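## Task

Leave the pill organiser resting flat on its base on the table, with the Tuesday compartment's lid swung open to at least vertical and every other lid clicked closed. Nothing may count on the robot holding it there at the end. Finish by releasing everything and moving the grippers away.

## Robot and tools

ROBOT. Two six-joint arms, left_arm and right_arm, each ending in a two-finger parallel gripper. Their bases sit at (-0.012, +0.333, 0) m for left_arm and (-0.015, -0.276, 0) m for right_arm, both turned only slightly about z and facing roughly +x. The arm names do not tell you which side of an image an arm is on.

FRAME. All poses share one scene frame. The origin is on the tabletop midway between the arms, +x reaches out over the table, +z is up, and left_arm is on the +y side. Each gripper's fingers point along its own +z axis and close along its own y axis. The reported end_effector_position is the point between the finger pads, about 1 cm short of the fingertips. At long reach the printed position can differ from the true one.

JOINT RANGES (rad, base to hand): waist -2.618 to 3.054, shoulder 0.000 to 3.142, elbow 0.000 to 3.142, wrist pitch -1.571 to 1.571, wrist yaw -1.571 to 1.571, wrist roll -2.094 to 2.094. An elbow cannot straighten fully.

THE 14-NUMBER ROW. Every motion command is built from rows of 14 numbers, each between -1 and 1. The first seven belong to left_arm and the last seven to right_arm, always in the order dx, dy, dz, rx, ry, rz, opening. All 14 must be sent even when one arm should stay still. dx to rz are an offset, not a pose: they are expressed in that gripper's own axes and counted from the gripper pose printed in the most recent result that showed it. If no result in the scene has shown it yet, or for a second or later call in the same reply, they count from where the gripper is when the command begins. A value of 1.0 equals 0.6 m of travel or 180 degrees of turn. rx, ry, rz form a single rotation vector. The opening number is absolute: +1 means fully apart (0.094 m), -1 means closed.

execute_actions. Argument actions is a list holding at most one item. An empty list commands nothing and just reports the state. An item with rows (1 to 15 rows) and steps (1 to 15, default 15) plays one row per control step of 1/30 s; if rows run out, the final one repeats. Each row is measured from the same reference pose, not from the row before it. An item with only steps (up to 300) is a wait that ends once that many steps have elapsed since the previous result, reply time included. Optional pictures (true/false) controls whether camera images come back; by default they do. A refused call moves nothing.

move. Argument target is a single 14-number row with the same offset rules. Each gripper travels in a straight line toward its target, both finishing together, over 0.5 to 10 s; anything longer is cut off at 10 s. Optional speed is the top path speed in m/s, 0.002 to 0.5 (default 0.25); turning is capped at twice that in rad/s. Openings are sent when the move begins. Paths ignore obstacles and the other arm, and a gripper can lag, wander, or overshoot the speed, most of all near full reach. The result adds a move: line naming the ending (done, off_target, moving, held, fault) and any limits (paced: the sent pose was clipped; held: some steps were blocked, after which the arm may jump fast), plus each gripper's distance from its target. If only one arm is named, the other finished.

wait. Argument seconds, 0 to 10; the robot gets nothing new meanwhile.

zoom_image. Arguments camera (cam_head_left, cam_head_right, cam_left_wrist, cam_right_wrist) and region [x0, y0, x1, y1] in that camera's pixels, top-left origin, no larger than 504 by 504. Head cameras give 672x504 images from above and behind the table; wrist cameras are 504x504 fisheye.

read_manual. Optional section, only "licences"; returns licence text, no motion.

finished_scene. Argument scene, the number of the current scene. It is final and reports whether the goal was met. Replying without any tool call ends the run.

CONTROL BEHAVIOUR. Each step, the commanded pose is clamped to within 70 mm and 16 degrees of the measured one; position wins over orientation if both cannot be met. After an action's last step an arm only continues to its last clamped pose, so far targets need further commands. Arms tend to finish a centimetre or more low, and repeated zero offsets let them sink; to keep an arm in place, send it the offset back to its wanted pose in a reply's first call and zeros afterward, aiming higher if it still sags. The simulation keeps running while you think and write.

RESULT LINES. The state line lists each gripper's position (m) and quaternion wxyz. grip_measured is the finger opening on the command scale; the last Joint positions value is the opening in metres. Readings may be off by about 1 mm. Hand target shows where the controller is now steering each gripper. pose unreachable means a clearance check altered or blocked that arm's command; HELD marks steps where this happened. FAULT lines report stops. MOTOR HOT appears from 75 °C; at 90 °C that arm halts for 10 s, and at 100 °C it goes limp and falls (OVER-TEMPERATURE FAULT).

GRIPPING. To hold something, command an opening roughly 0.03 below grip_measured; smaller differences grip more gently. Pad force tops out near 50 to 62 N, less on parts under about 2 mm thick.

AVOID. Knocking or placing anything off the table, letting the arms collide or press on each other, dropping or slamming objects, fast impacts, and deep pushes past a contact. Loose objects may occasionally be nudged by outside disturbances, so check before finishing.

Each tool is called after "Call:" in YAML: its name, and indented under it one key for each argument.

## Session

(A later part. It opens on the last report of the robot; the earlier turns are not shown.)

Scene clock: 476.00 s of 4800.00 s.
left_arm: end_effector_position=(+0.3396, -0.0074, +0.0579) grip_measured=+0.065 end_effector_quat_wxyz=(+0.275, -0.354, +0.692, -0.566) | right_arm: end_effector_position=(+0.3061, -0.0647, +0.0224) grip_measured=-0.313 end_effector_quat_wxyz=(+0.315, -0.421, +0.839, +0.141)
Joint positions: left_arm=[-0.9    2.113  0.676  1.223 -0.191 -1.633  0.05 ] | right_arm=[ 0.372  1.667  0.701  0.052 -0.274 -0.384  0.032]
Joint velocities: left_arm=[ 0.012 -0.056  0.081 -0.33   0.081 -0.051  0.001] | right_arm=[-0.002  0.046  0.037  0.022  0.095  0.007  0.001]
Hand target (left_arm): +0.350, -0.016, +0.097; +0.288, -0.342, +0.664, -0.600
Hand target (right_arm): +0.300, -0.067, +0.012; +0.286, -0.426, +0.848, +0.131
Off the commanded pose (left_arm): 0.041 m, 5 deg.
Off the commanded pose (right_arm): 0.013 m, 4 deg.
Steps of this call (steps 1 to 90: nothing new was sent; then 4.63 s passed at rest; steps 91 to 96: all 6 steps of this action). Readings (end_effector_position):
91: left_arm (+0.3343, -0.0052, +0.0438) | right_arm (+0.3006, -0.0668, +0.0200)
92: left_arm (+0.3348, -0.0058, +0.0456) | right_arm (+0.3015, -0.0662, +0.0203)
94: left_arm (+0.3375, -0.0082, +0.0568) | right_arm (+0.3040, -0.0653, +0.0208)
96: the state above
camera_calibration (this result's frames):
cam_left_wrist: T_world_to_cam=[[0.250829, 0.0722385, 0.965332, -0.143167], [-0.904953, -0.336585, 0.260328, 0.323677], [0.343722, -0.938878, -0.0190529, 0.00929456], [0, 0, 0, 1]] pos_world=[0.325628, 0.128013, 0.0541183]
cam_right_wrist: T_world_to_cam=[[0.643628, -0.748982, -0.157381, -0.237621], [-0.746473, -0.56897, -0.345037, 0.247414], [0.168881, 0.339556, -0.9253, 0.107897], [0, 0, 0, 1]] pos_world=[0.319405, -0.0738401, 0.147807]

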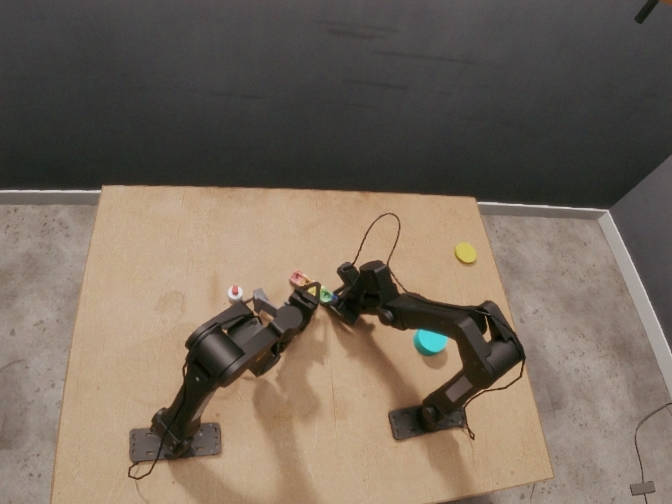

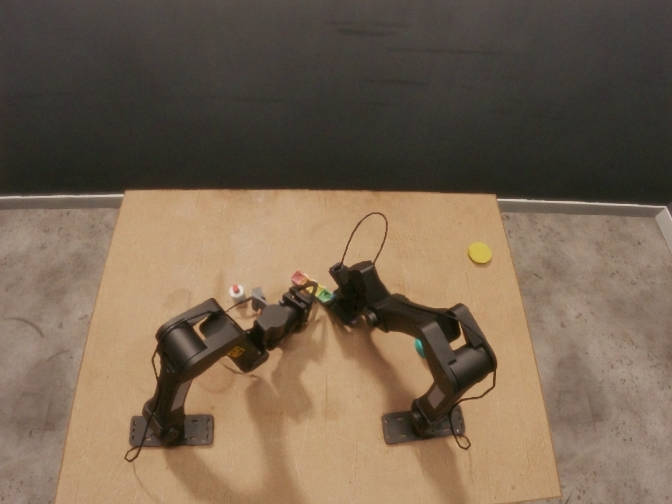

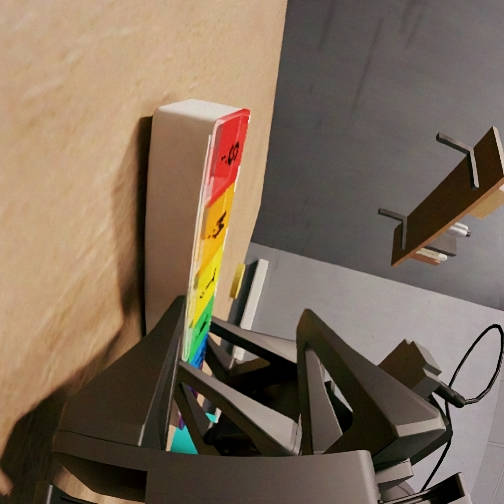

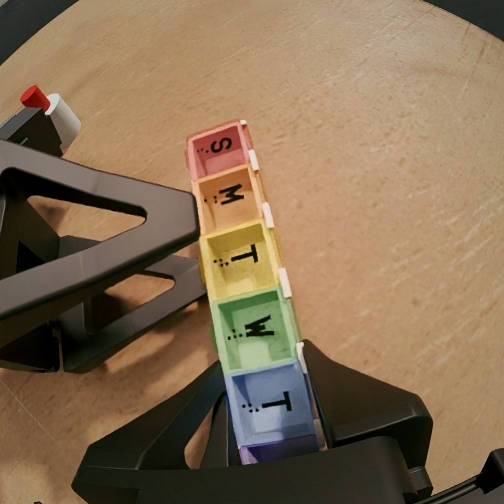

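Call:
execute_actions:
  actions: []

Call:
zoom_image:
  camera: "cam_left_wrist"
  region: [140, 220, 300, 380]

Scene clock: 477.63 s of 4800.00 s.
left_arm: end_effector_position=(+0.3395, -0.0081, +0.0549) grip_measured=+0.065 end_effector_quat_wxyz=(+0.272, -0.354, +0.697, -0.561) | right_arm: end_effector_position=(+0.3057, -0.0650, +0.0204) grip_measured=-0.313 end_effector_quat_wxyz=(+0.312, -0.421, +0.840, +0.140)
Joint positions: left_arm=[-0.9    2.112  0.681  1.202 -0.188 -1.633  0.05 ] | right_arm=[ 0.372  1.672  0.701  0.051 -0.273 -0.384  0.032]
Joint velocities: left_arm=[ 0.012  0.002  0.002 -0.037  0.022  0.022  0.001] | right_arm=[-0.017 -0.002 -0.002  0.007  0.007  0.051  0.001]
Hand target (left_arm): +0.350, -0.016, +0.097; +0.287, -0.342, +0.664, -0.600
Hand target (right_arm): +0.300, -0.067, +0.011; +0.286, -0.426, +0.848, +0.131
Off the commanded pose (left_arm): 0.044 m, 6 deg.
Off the commanded pose (right_arm): 0.011 m, 3 deg.
Steps of this call (steps 1 to 49: nothing new was sent). Readings (end_effector_position):
1: left_arm (+0.3397, -0.0077, +0.0571) | right_arm (+0.3062, -0.0649, +0.0218)
2: left_arm (+0.3395, -0.0079, +0.0557) | right_arm (+0.3059, -0.0650, +0.0208)
4: left_arm (+0.3395, -0.0080, +0.0549) | right_arm (+0.3057, -0.0650, +0.0204)
8: left_arm (+0.3395, -0.0081, +0.0549) | right_arm (+0.3057, -0.0650, +0.0204)
49: the state above
camera_calibration (this result's frames):
cam_left_wrist: T_world_to_cam=[[0.261317, 0.0609366, 0.963328, -0.143698], [-0.903146, -0.336771, 0.266295, 0.323202], [0.340648, -0.939613, -0.0329692, 0.0104273], [0, 0, 0, 1]] pos_world=[0.325898, 0.127399, 0.0527053]
cam_right_wrist: T_world_to_cam=[[0.642643, -0.749709, -0.157944, -0.237605], [-0.748277, -0.569872, -0.339597, 0.246642], [0.164591, 0.336426, -0.927215, 0.107313], [0, 0, 0, 1]] pos_world=[0.31959, -0.0736832, 0.145733]

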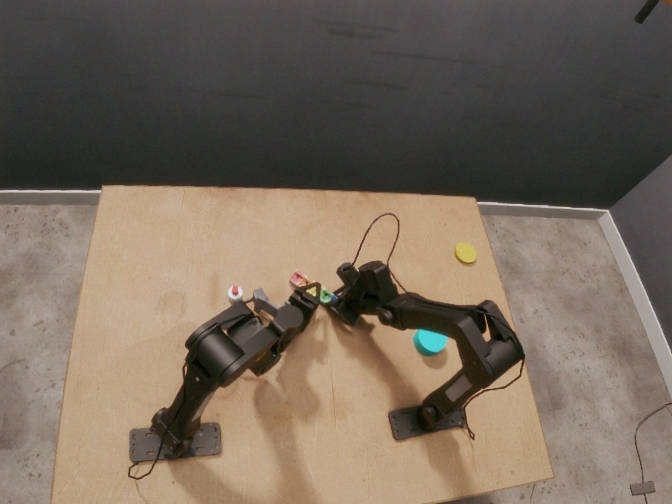

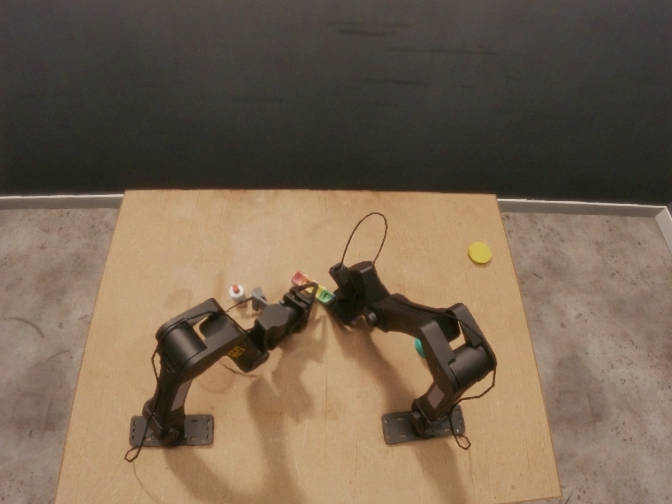

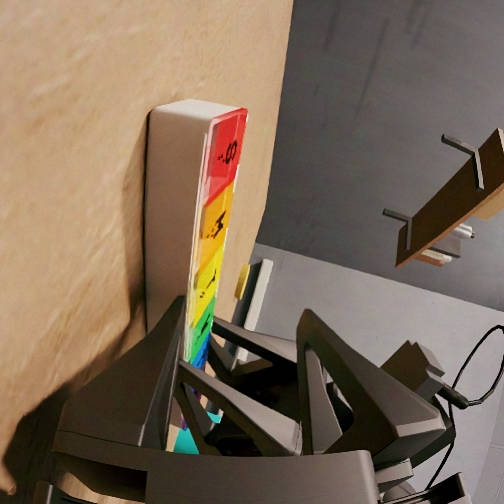

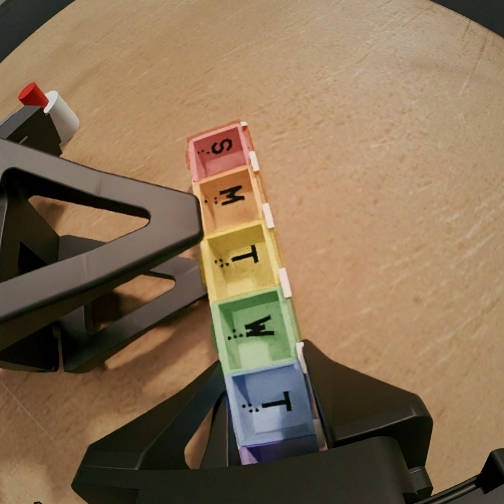

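Region (140, 220, 300, 380) of cam_left_wrist's 504x504 image, scaled by 3.150, with more detail than that image has.

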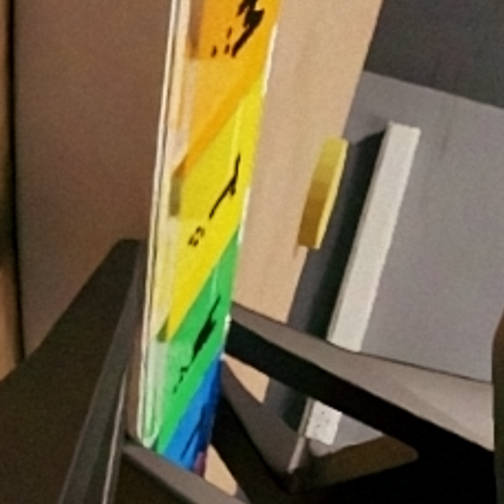

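Call:
execute_actions:
  actions:
    - {"rows":[[0.002,-0.095,0.004,0.07,0,0,0.064,0.032,0.013,0.038,0,0.03,0,-0.45]],"steps":5}

Call:
zoom_image:
  camera: "cam_right_wrist"
  region: [140, 180, 300, 340]

Scene clock: 484.50 s of 4800.00 s.
left_arm: end_effector_position=(+0.3452, -0.0026, +0.0563) grip_measured=+0.065 end_effector_quat_wxyz=(+0.291, -0.355, +0.689, -0.560) | right_arm: end_effector_position=(+0.3126, -0.0576, +0.0197) grip_measured=-0.313 end_effector_quat_wxyz=(+0.322, -0.422, +0.837, +0.134)
Joint positions: left_arm=[-0.893  2.128  0.681  1.238 -0.214 -1.612  0.05 ] | right_arm=[ 0.392  1.7    0.717  0.087 -0.249 -0.373  0.032]
Joint velocities: left_arm=[ 0.037  0.061 -0.007  0.168 -0.066  0.11  -0.001] | right_arm=[ 0.061  0.09   0.066  0.154  0.081 -0.007  0.   ]
Hand target (left_arm): +0.349, -0.015, +0.109; +0.309, -0.324, +0.634, -0.630
Hand target (right_arm): +0.299, -0.062, -0.007; +0.273, -0.429, +0.853, +0.119
Off the commanded pose (left_arm): 0.056 m, 12 deg.
Off the commanded pose (right_arm): 0.032 m, 6 deg.
Steps of this call (steps 1 to 90: nothing new was sent; then 3.70 s passed at rest; steps 91 to 95: all 5 steps of this action). Readings (end_effector_position):
91: left_arm (+0.3400, -0.0081, +0.0566) | right_arm (+0.3057, -0.0645, +0.0191)
92: left_arm (+0.3414, -0.0067, +0.0565) | right_arm (+0.3075, -0.0623, +0.0194)
94: left_arm (+0.3443, -0.0037, +0.0564) | right_arm (+0.3115, -0.0588, +0.0198)
95: the state above
camera_calibration (this result's frames):
cam_left_wrist: T_world_to_cam=[[0.230963, 0.0629625, 0.970923, -0.136858], [-0.900876, -0.363114, 0.237847, 0.330555], [0.367531, -0.929615, -0.0271444, 0.00406471], [0, 0, 0, 1]] pos_world=[0.327904, 0.132425, 0.054367]
cam_right_wrist: T_world_to_cam=[[0.644107, -0.751868, -0.140784, -0.23751], [-0.741579, -0.56864, -0.355962, 0.254013], [0.187581, 0.33368, -0.923835, 0.0956832], [0, 0, 0, 1]] pos_world=[0.323404, -0.0660614, 0.145377]

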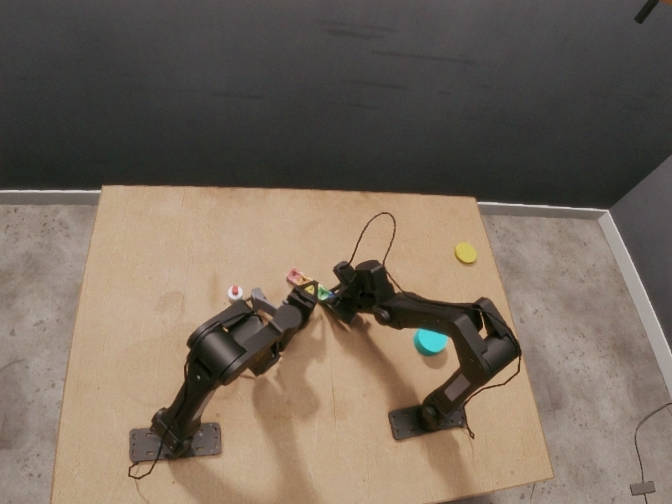

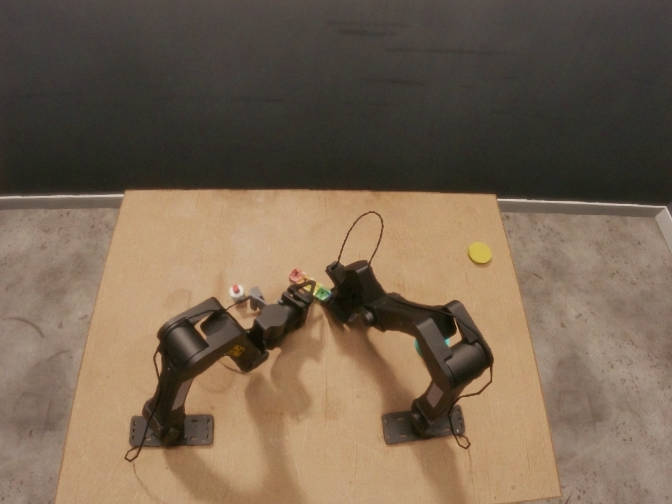

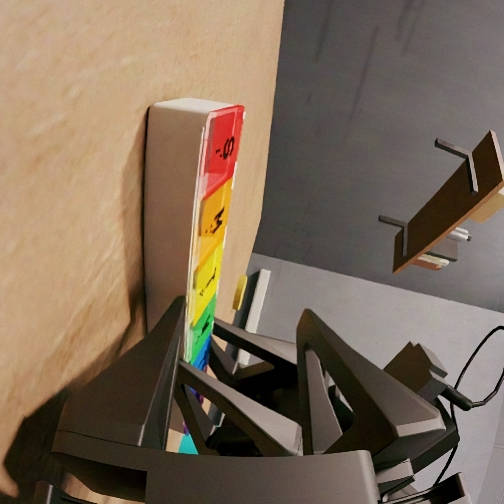

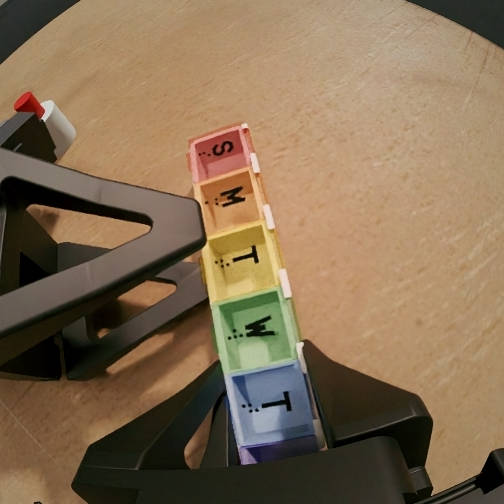

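Region (140, 180, 300, 340) of cam_right_wrist's 504x504 image, scaled by 3.150, with more detail than that image has.

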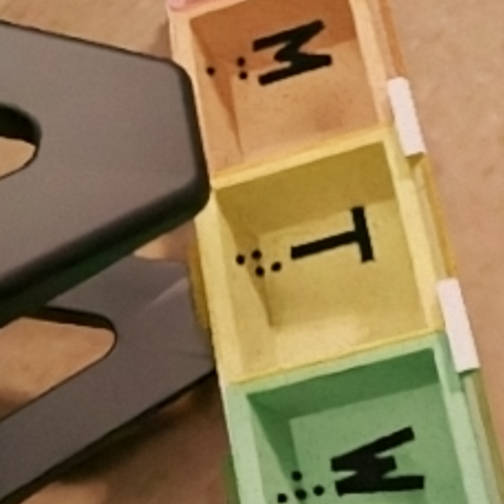

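Call:
move:
  target: [0,0.013,-0.023,0,0,0,0.064,-0.008,-0.10,-0.008,0,0,0,-0.45]
  speed: 0.06

Scene clock: 540.00 s of 4800.00 s.
left_arm: end_effector_position=(+0.3389, +0.0077, +0.0478) grip_measured=+0.065 end_effector_quat_wxyz=(+0.291, -0.362, +0.690, -0.555) | right_arm: end_effector_position=(+0.3533, -0.0950, +0.0223) grip_measured=-0.313 end_effector_quat_wxyz=(+0.319, -0.418, +0.841, +0.129)
Joint positions: left_arm=[-0.892  2.135  0.637  1.276 -0.223 -1.621  0.05 ] | right_arm=[ 0.229  1.772  0.834 -0.004 -0.336 -0.501  0.032]
Joint velocities: left_arm=[ 0.007  0.002  0.002  0.007  0.095 -0.007 -0.001] | right_arm=[-0.017 -0.012 -0.002  0.007  0.022 -0.066  0.   ]
Hand target (left_arm): +0.333, +0.006, +0.052; +0.291, -0.355, +0.689, -0.560
Hand target (right_arm): +0.360, -0.093, +0.030; +0.322, -0.422, +0.837, +0.134
Off the commanded pose (left_arm): 0.007 m, 1 deg.
Off the commanded pose (right_arm): 0.010 m, 1 deg.
After step 90, 51.20 s passed at rest.
move: done
camera_calibration (this result's frames):
cam_left_wrist: T_world_to_cam=[[0.24284, 0.0612515, 0.968131, -0.13161], [-0.893313, -0.374953, 0.247796, 0.327719], [0.378181, -0.925018, -0.0363368, 0.0125077], [0, 0, 0, 1]] pos_world=[0.319985, 0.14251, 0.0466631]
cam_right_wrist: T_world_to_cam=[[0.633831, -0.761037, -0.138133, -0.288807], [-0.750565, -0.562031, -0.347524, 0.267541], [0.186844, 0.323949, -0.927441, 0.102264], [0, 0, 0, 1]] pos_world=[0.364754, -0.102555, 0.147927]

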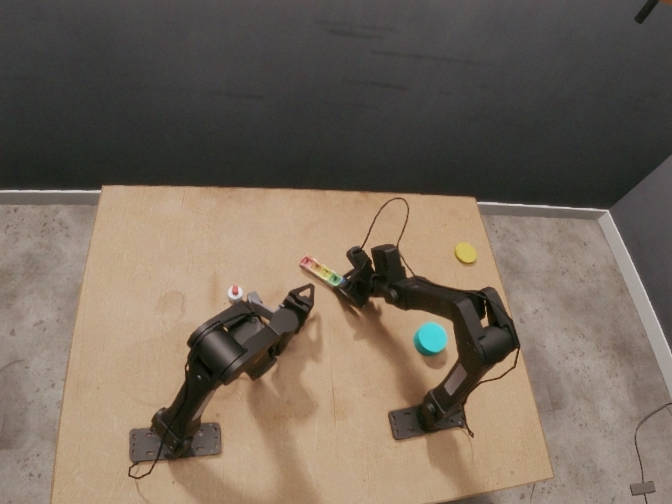

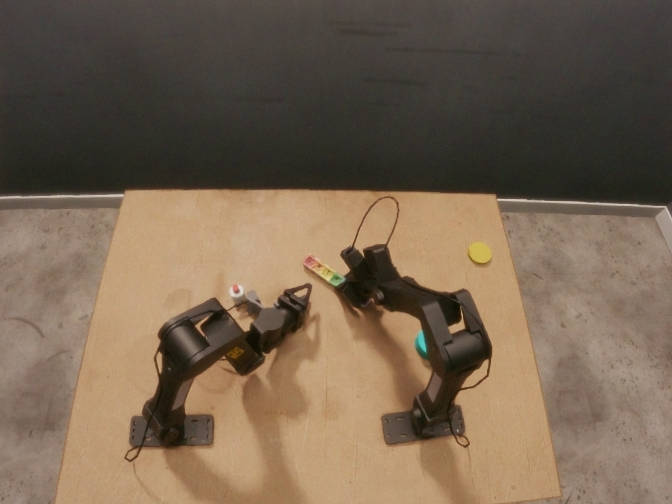

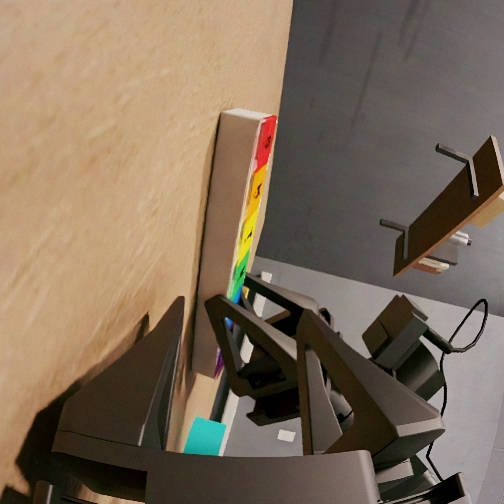

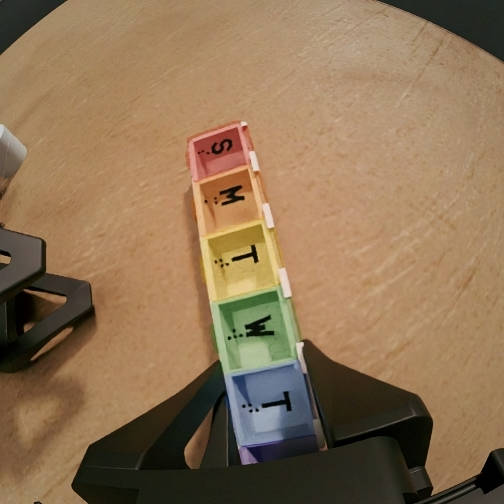

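Call:
execute_actions:
  actions:
    - {"rows":[[0,0,0,0,0,0,0.064,0,0,0,0,0,0,0.3]],"steps":10}
  pictures: false

Call:
move:
  target: [0,0,0,0,0,0,0.064,-0.087,0,-0.10,0,0,0,0.3]
  speed: 0.15

Scene clock: 549.97 s of 4800.00 s.
left_arm: end_effector_position=(+0.3390, +0.0076, +0.0481) grip_measured=+0.065 end_effector_quat_wxyz=(+0.290, -0.364, +0.689, -0.556) | right_arm: end_effector_position=(+0.3533, -0.0950, +0.0223) grip_measured=+0.298 end_effector_quat_wxyz=(+0.319, -0.419, +0.841, +0.129)
Joint positions: left_arm=[-0.892  2.135  0.637  1.277 -0.223 -1.626  0.05 ] | right_arm=[ 0.229  1.772  0.834 -0.005 -0.336 -0.504  0.061]
Joint velocities: left_arm=[-0.002 -0.002 -0.007 -0.051 -0.081 -0.081 -0.   ] | right_arm=[ 0.002  0.007  0.002  0.066 -0.022 -0.022  0.   ]
Hand target (left_arm): +0.339, +0.008, +0.048; +0.291, -0.362, +0.690, -0.555
Hand target (right_arm): +0.353, -0.095, +0.022; +0.319, -0.418, +0.841, +0.129
Off the commanded pose (left_arm): 0.000 m, 0 deg.
Off the commanded pose (right_arm): 0.000 m, 0 deg.
Steps of this call (steps 1 to 90: nothing new was sent; then 6.63 s passed at rest; steps 91 to 100: all 10 steps of this action). Readings (end_effector_position):
91: left_arm (+0.3390, +0.0076, +0.0481) | right_arm (+0.3533, -0.0950, +0.0223)
92: left_arm (+0.3390, +0.0076, +0.0481) | right_arm (+0.3533, -0.0950, +0.0223)
94: left_arm (+0.3390, +0.0076, +0.0481) | right_arm (+0.3533, -0.0950, +0.0223)
98: left_arm (+0.3390, +0.0076, +0.0481) | right_arm (+0.3533, -0.0950, +0.0223)
100: the state above

Scene clock: 551.43 s of 4800.00 s.
left_arm: end_effector_position=(+0.3390, +0.0076, +0.0481) grip_measured=+0.065 end_effector_quat_wxyz=(+0.288, -0.366, +0.688, -0.557) | right_arm: end_effector_position=(+0.3423, -0.0987, +0.0825) grip_measured=+0.298 end_effector_quat_wxyz=(+0.299, -0.415, +0.849, +0.132)
Joint positions: left_arm=[-0.892  2.135  0.637  1.277 -0.223 -1.633  0.05 ] | right_arm=[ 0.229  1.614  0.96  -0.329 -0.335 -0.497  0.061]
Joint velocities: left_arm=[ 0.007  0.002 -0.002 -0.022 -0.051 -0.051  0.   ] | right_arm=[-0.017  0.012 -0.002  0.007  0.095  0.051  0.001]
Hand target (left_arm): +0.339, +0.008, +0.048; +0.289, -0.364, +0.689, -0.556
Hand target (right_arm): +0.349, -0.093, +0.101; +0.319, -0.419, +0.840, +0.129
Off the commanded pose (left_arm): 0.000 m, 0 deg.
Off the commanded pose (right_arm): 0.022 m, 2 deg.
move: off_target (right_arm)
camera_calibration (this result's frames):
cam_left_wrist: T_world_to_cam=[[0.248226, 0.0724727, 0.965987, -0.13378], [-0.890879, -0.37453, 0.257025, 0.326383], [0.380418, -0.924378, -0.0284036, 0.0112986], [0, 0, 0, 1]] pos_world=[0.319677, 0.14238, 0.0456619]
cam_right_wrist: T_world_to_cam=[[0.624904, -0.765199, -0.154804, -0.272313], [-0.766112, -0.562894, -0.310198, 0.28024], [0.150225, 0.312441, -0.937983, 0.173692], [0, 0, 0, 1]] pos_world=[0.358772, -0.104897, 0.207694]

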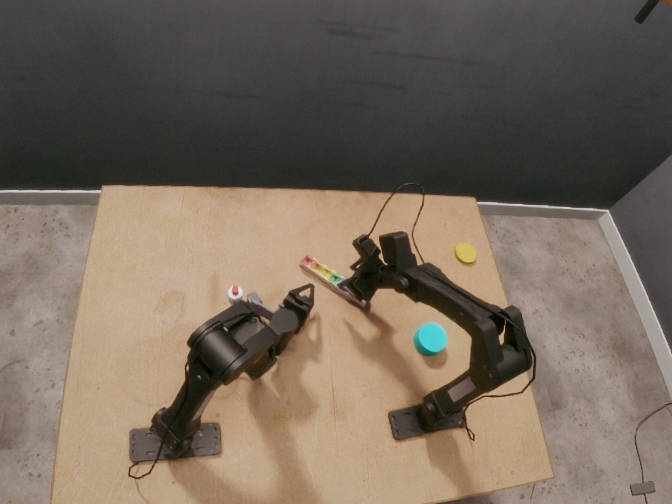

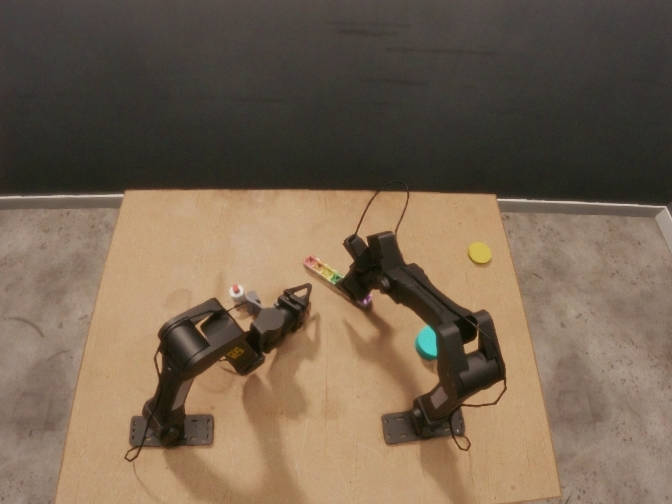

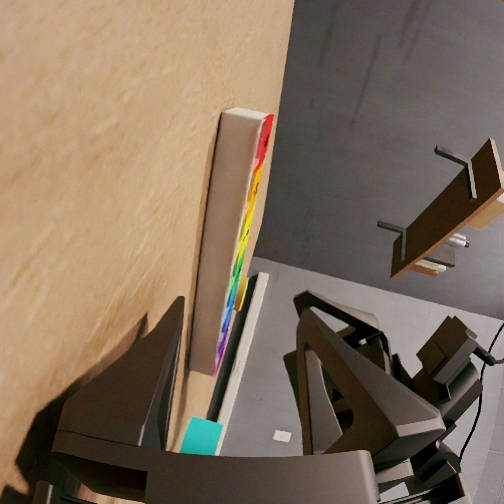

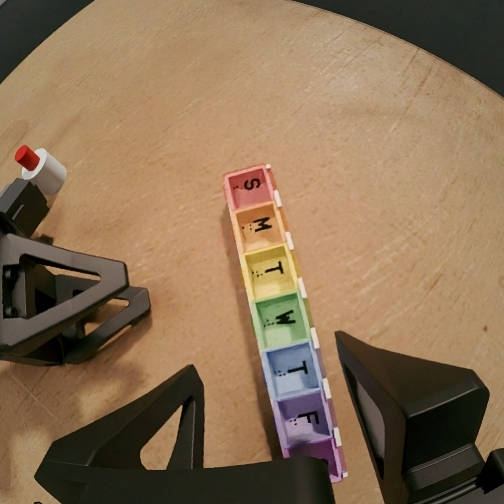

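Call:
move:
  target: [0,0,0,0,0,0,0.064,-0.090,-0.004,0.033,0.160,0.172,0.481,0.064]
  speed: 0.15

Scene clock: 566.67 s of 4800.00 s.
left_arm: end_effector_position=(+0.3390, +0.0076, +0.0481) grip_measured=+0.065 end_effector_quat_wxyz=(+0.286, -0.368, +0.686, -0.558) | right_arm: end_effector_position=(+0.3756, -0.0610, +0.0931) grip_measured=+0.066 end_effector_quat_wxyz=(-0.003, +0.322, +0.947, -0.010)
Joint positions: left_arm=[-0.892  2.135  0.637  1.277 -0.223 -1.639  0.05 ] | right_arm=[ 0.423  2.325  2.207 -1.472  0.009  1.16   0.05 ]
Joint velocities: left_arm=[ 0.007 -0.012  0.007  0.037 -0.022  0.037  0.001] | right_arm=[ 0.007 -0.007  0.002  0.037 -0.037 -0.037 -0.002]
Hand target (left_arm): +0.339, +0.008, +0.048; +0.288, -0.366, +0.688, -0.557
Hand target (right_arm): +0.378, -0.058, +0.106; +0.003, +0.324, +0.946, -0.000
Off the commanded pose (left_arm): 0.000 m, 0 deg.
Off the commanded pose (right_arm): 0.009 m, 1 deg.
After step 90, 6.07 s passed at rest.
move: done
camera_calibration (this result's frames):
cam_left_wrist: T_world_to_cam=[[0.251598, 0.0778506, 0.964696, -0.134902], [-0.889425, -0.374412, 0.262182, 0.325641], [0.381604, -0.923989, -0.0249591, 0.0107278], [0, 0, 0, 1]] pos_world=[0.31948, 0.142338, 0.0450295]
cam_right_wrist: T_world_to_cam=[[-0.805364, -0.592655, 0.0122126, 0.269583], [-0.558008, 0.764913, 0.32177, 0.274296], [-0.20004, 0.252327, -0.946739, 0.295605], [0, 0, 0, 1]] pos_world=[0.429305, -0.124632, 0.188309]

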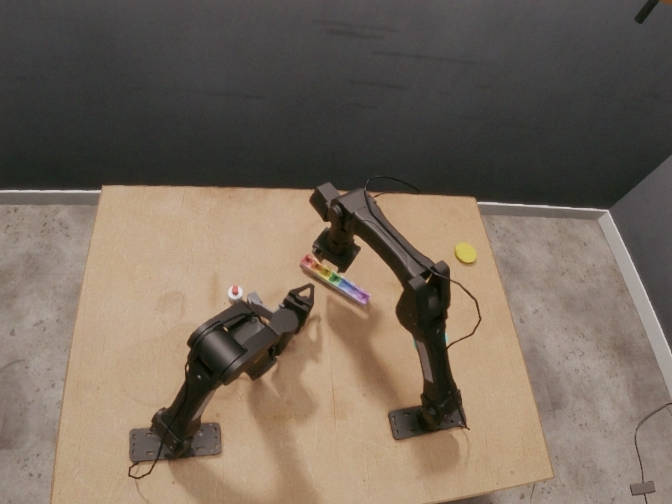

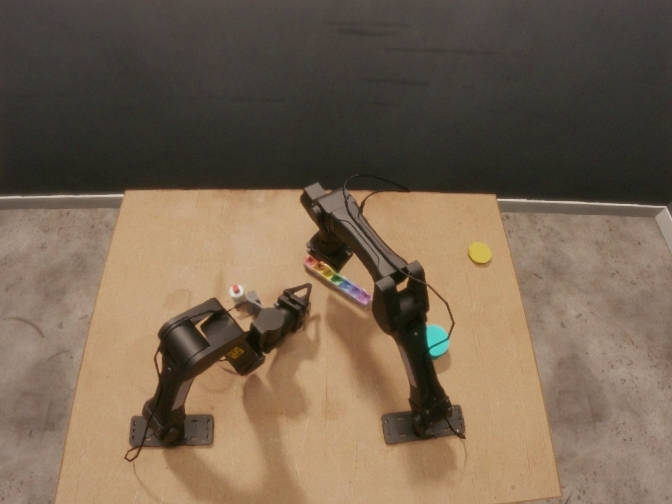

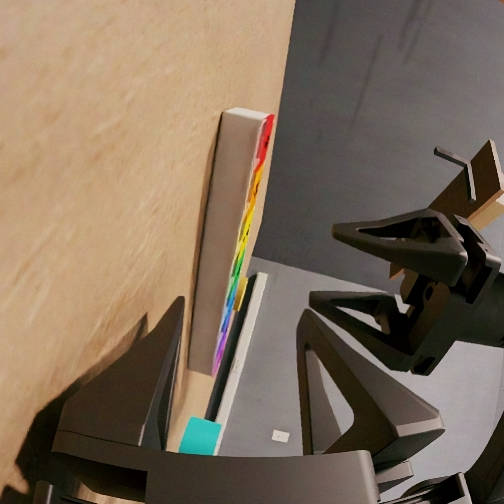

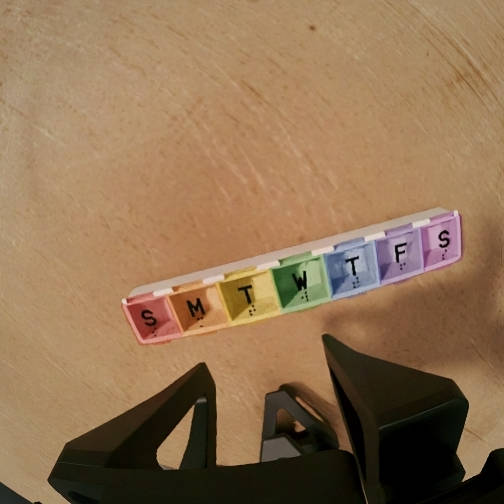

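Call:
move:
  target: [0,0,0,0,0,0,0.064,0.003,0.008,0.075,0,0,0,0.064]
  speed: 0.06

Scene clock: 578.60 s of 4800.00 s.
left_arm: end_effector_position=(+0.3390, +0.0076, +0.0481) grip_measured=+0.065 end_effector_quat_wxyz=(+0.284, -0.371, +0.685, -0.559) | right_arm: end_effector_position=(+0.3773, -0.0601, +0.0473) grip_measured=+0.066 end_effector_quat_wxyz=(-0.008, +0.323, +0.946, -0.016)
Joint positions: left_arm=[-0.892  2.135  0.637  1.277 -0.223 -1.646  0.05 ] | right_arm=[ 0.423  2.347  2.062 -1.32   0.009  1.162  0.05 ]
Joint velocities: left_arm=[-0.002 -0.012 -0.027 -0.022 -0.066  0.007 -0.001] | right_arm=[ 0.007 -0.002  0.017  0.066  0.022  0.037 -0.001]
Hand target (left_arm): +0.339, +0.008, +0.048; +0.286, -0.368, +0.686, -0.558
Hand target (right_arm): +0.377, -0.056, +0.048; -0.003, +0.322, +0.947, -0.011
Off the commanded pose (left_arm): 0.000 m, 0 deg.
Off the commanded pose (right_arm): 0.003 m, 1 deg.
After step 90, 7.70 s passed at rest.
move: done
camera_calibration (this result's frames):
cam_left_wrist: T_world_to_cam=[[0.254761, 0.0829101, 0.963443, -0.135952], [-0.888039, -0.374274, 0.267031, 0.324937], [0.382732, -0.923604, -0.021723, 0.0101871], [0, 0, 0, 1]] pos_world=[0.319293, 0.142296, 0.0444351]
cam_right_wrist: T_world_to_cam=[[-0.806454, -0.590664, 0.0273294, 0.271891], [-0.551959, 0.768576, 0.32347, 0.287135], [-0.212067, 0.245779, -0.945844, 0.256412], [0, 0, 0, 1]] pos_world=[0.432131, -0.12311, 0.142216]

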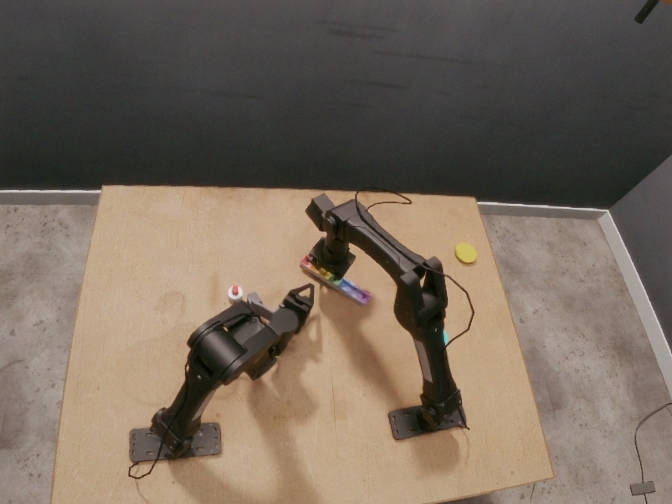

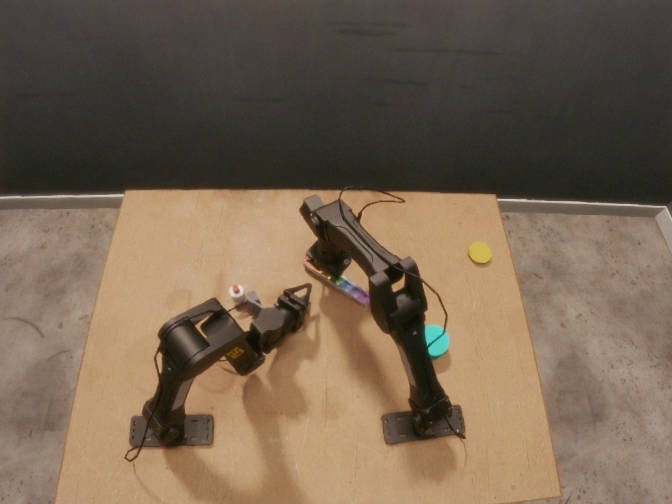

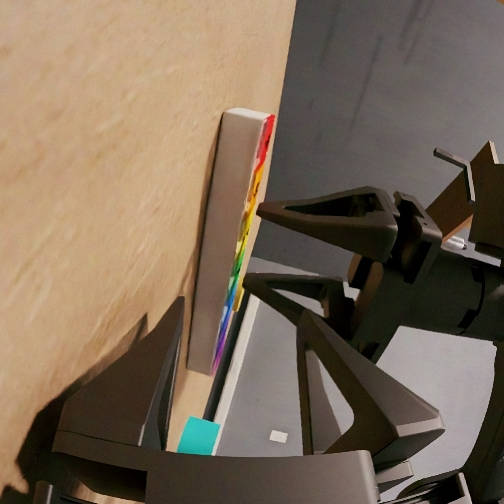

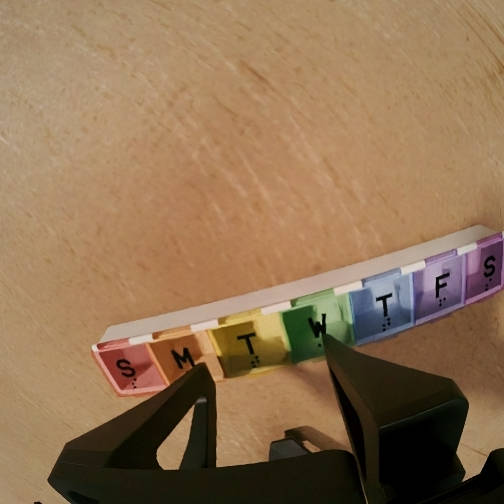

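Call:
move:
  target: [0,0,0,0,0,0,0.064,0,0.02,0.022,0,0,0,0.064]
  speed: 0.03

Scene clock: 582.67 s of 4800.00 s.
left_arm: end_effector_position=(+0.3390, +0.0076, +0.0481) grip_measured=+0.065 end_effector_quat_wxyz=(+0.283, -0.373, +0.684, -0.560) | right_arm: end_effector_position=(+0.3818, -0.0575, +0.0429) grip_measured=+0.066 end_effector_quat_wxyz=(-0.008, +0.325, +0.946, -0.015)
Joint positions: left_arm=[-0.892  2.135  0.637  1.277 -0.223 -1.652  0.05 ] | right_arm=[ 0.423  2.372  2.088 -1.32   0.009  1.166  0.05 ]
Joint velocities: left_arm=[ 0.002  0.002 -0.017 -0.081 -0.066 -0.037 -0.   ] | right_arm=[-0.002  0.012 -0.022  0.007 -0.051 -0.022 -0.001]
Hand target (left_arm): +0.339, +0.008, +0.048; +0.284, -0.371, +0.685, -0.559
Hand target (right_arm): +0.384, -0.051, +0.034; -0.008, +0.323, +0.946, -0.016
Off the commanded pose (left_arm): 0.000 m, 0 deg.
Off the commanded pose (right_arm): 0.012 m, 0 deg.
After step 90, 0.23 s passed at rest.
move: off_target (right_arm)
camera_calibration (this result's frames):
cam_left_wrist: T_world_to_cam=[[0.257913, 0.0879676, 0.962155, -0.136997], [-0.886637, -0.374111, 0.271874, 0.324227], [0.383869, -0.923202, -0.0184927, 0.00964295], [0, 0, 0, 1]] pos_world=[0.319103, 0.142251, 0.0438416]
cam_right_wrist: T_world_to_cam=[[-0.808525, -0.587914, 0.0253747, 0.27818], [-0.549817, 0.770095, 0.323504, 0.288355], [-0.209734, 0.24761, -0.945886, 0.251749], [0, 0, 0, 1]] pos_world=[0.436258, -0.120851, 0.137783]

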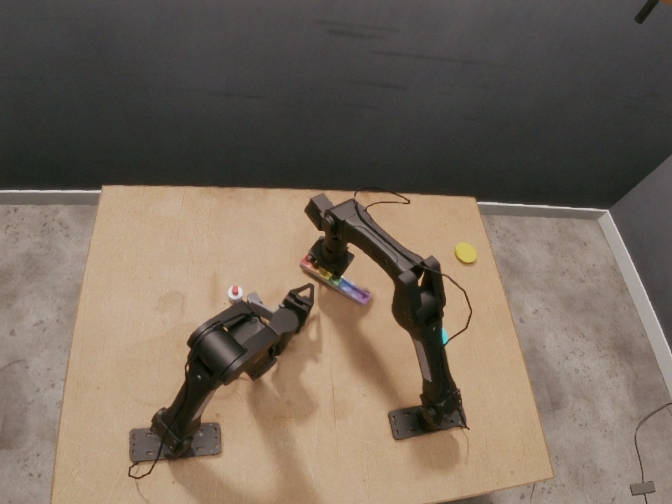

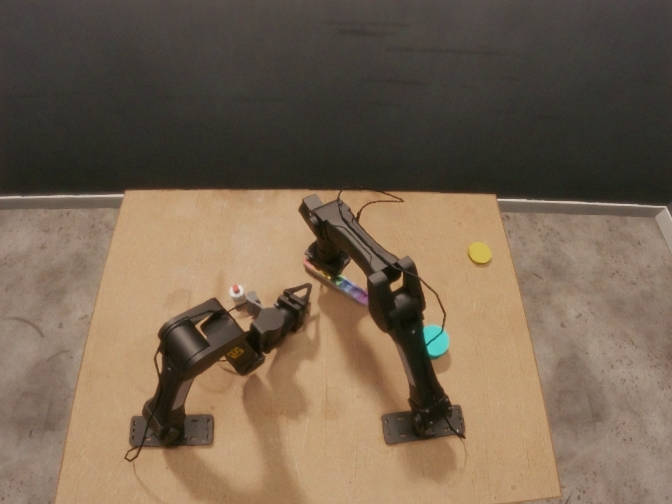

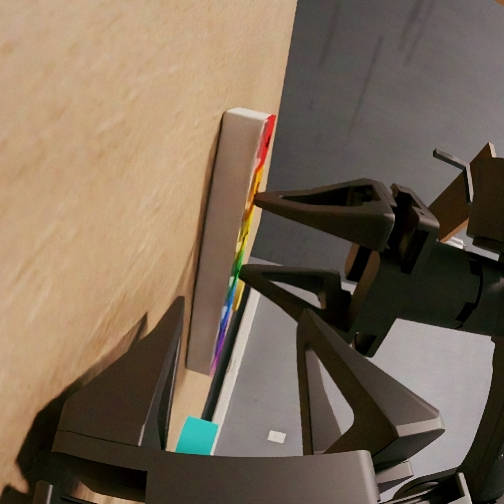

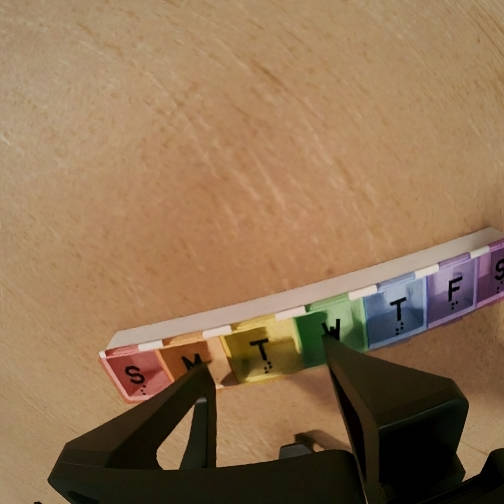

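Call:
move:
  target: [0.005,-0.0235,0.077,0,0.02,0.01,-0.362,0,0,0.012,0,0,0,0.064]
  speed: 0.06

Scene clock: 604.70 s of 4800.00 s.
left_arm: end_effector_position=(+0.3688, -0.0186, +0.0460) grip_measured=-0.360 end_effector_quat_wxyz=(+0.262, -0.349, +0.703, -0.562) | right_arm: end_effector_position=(+0.3818, -0.0575, +0.0429) grip_measured=+0.066 end_effector_quat_wxyz=(-0.008, +0.325, +0.946, -0.015)
Joint positions: left_arm=[-0.844  2.19   0.804  1.15  -0.109 -1.622  0.03 ] | right_arm=[ 0.423  2.372  2.088 -1.32   0.009  1.166  0.05 ]
Joint velocities: left_arm=[ 0.007  0.002  0.002 -0.022 -0.066 -0.022  0.001] | right_arm=[-0.002 -0.012 -0.002 -0.081 -0.007 -0.007 -0.001]
Hand target (left_arm): +0.377, -0.021, +0.052; +0.270, -0.344, +0.699, -0.566
Hand target (right_arm): +0.382, -0.058, +0.036; -0.008, +0.325, +0.946, -0.015
Off the commanded pose (left_arm): 0.011 m, 1 deg.
Off the commanded pose (right_arm): 0.007 m, 0 deg.
After step 90, 17.70 s passed at rest.
move: off_target (left_arm)
camera_calibration (this result's frames):
cam_left_wrist: T_world_to_cam=[[0.274063, 0.0542013, 0.960183, -0.146861], [-0.907716, -0.315258, 0.276884, 0.350049], [0.317712, -0.947457, -0.0372011, -0.00119613], [0, 0, 0, 1]] pos_world=[0.358374, 0.117182, 0.0440458]
cam_right_wrist: T_world_to_cam=[[-0.80875, -0.587605, 0.025373, 0.278283], [-0.549526, 0.770308, 0.323492, 0.288257], [-0.209631, 0.247681, -0.945891, 0.251714], [0, 0, 0, 1]] pos_world=[0.436233, -0.120871, 0.137784]

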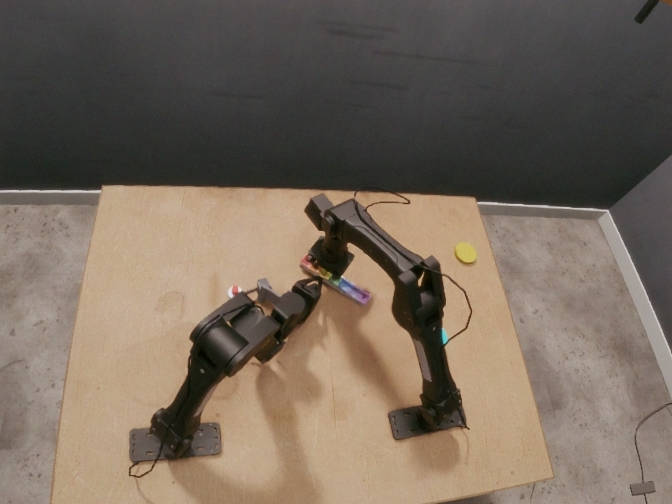

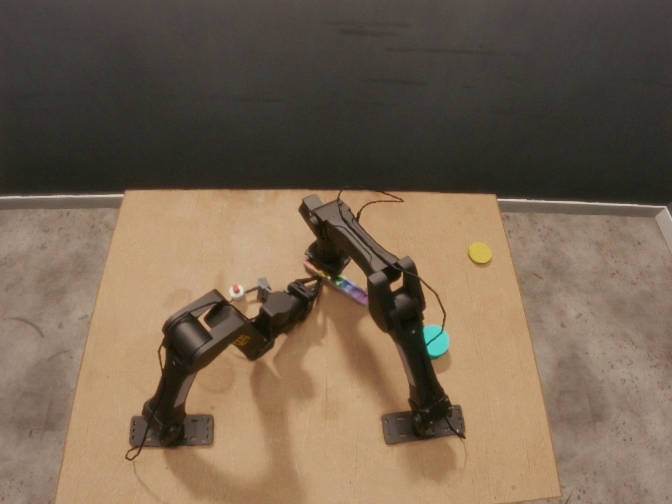

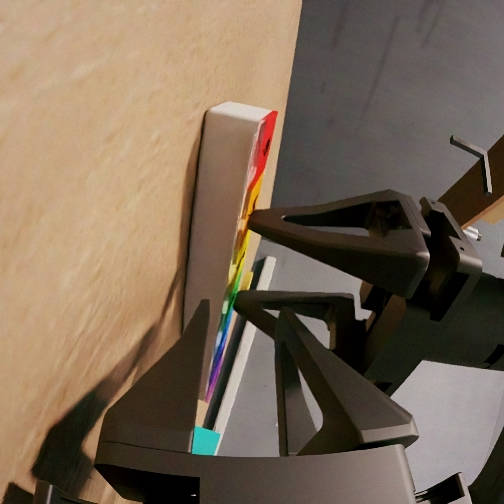

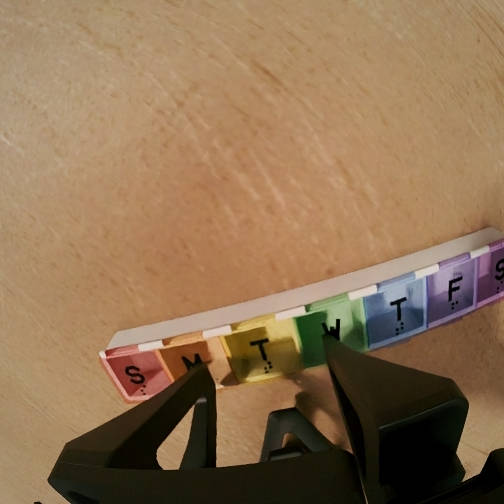

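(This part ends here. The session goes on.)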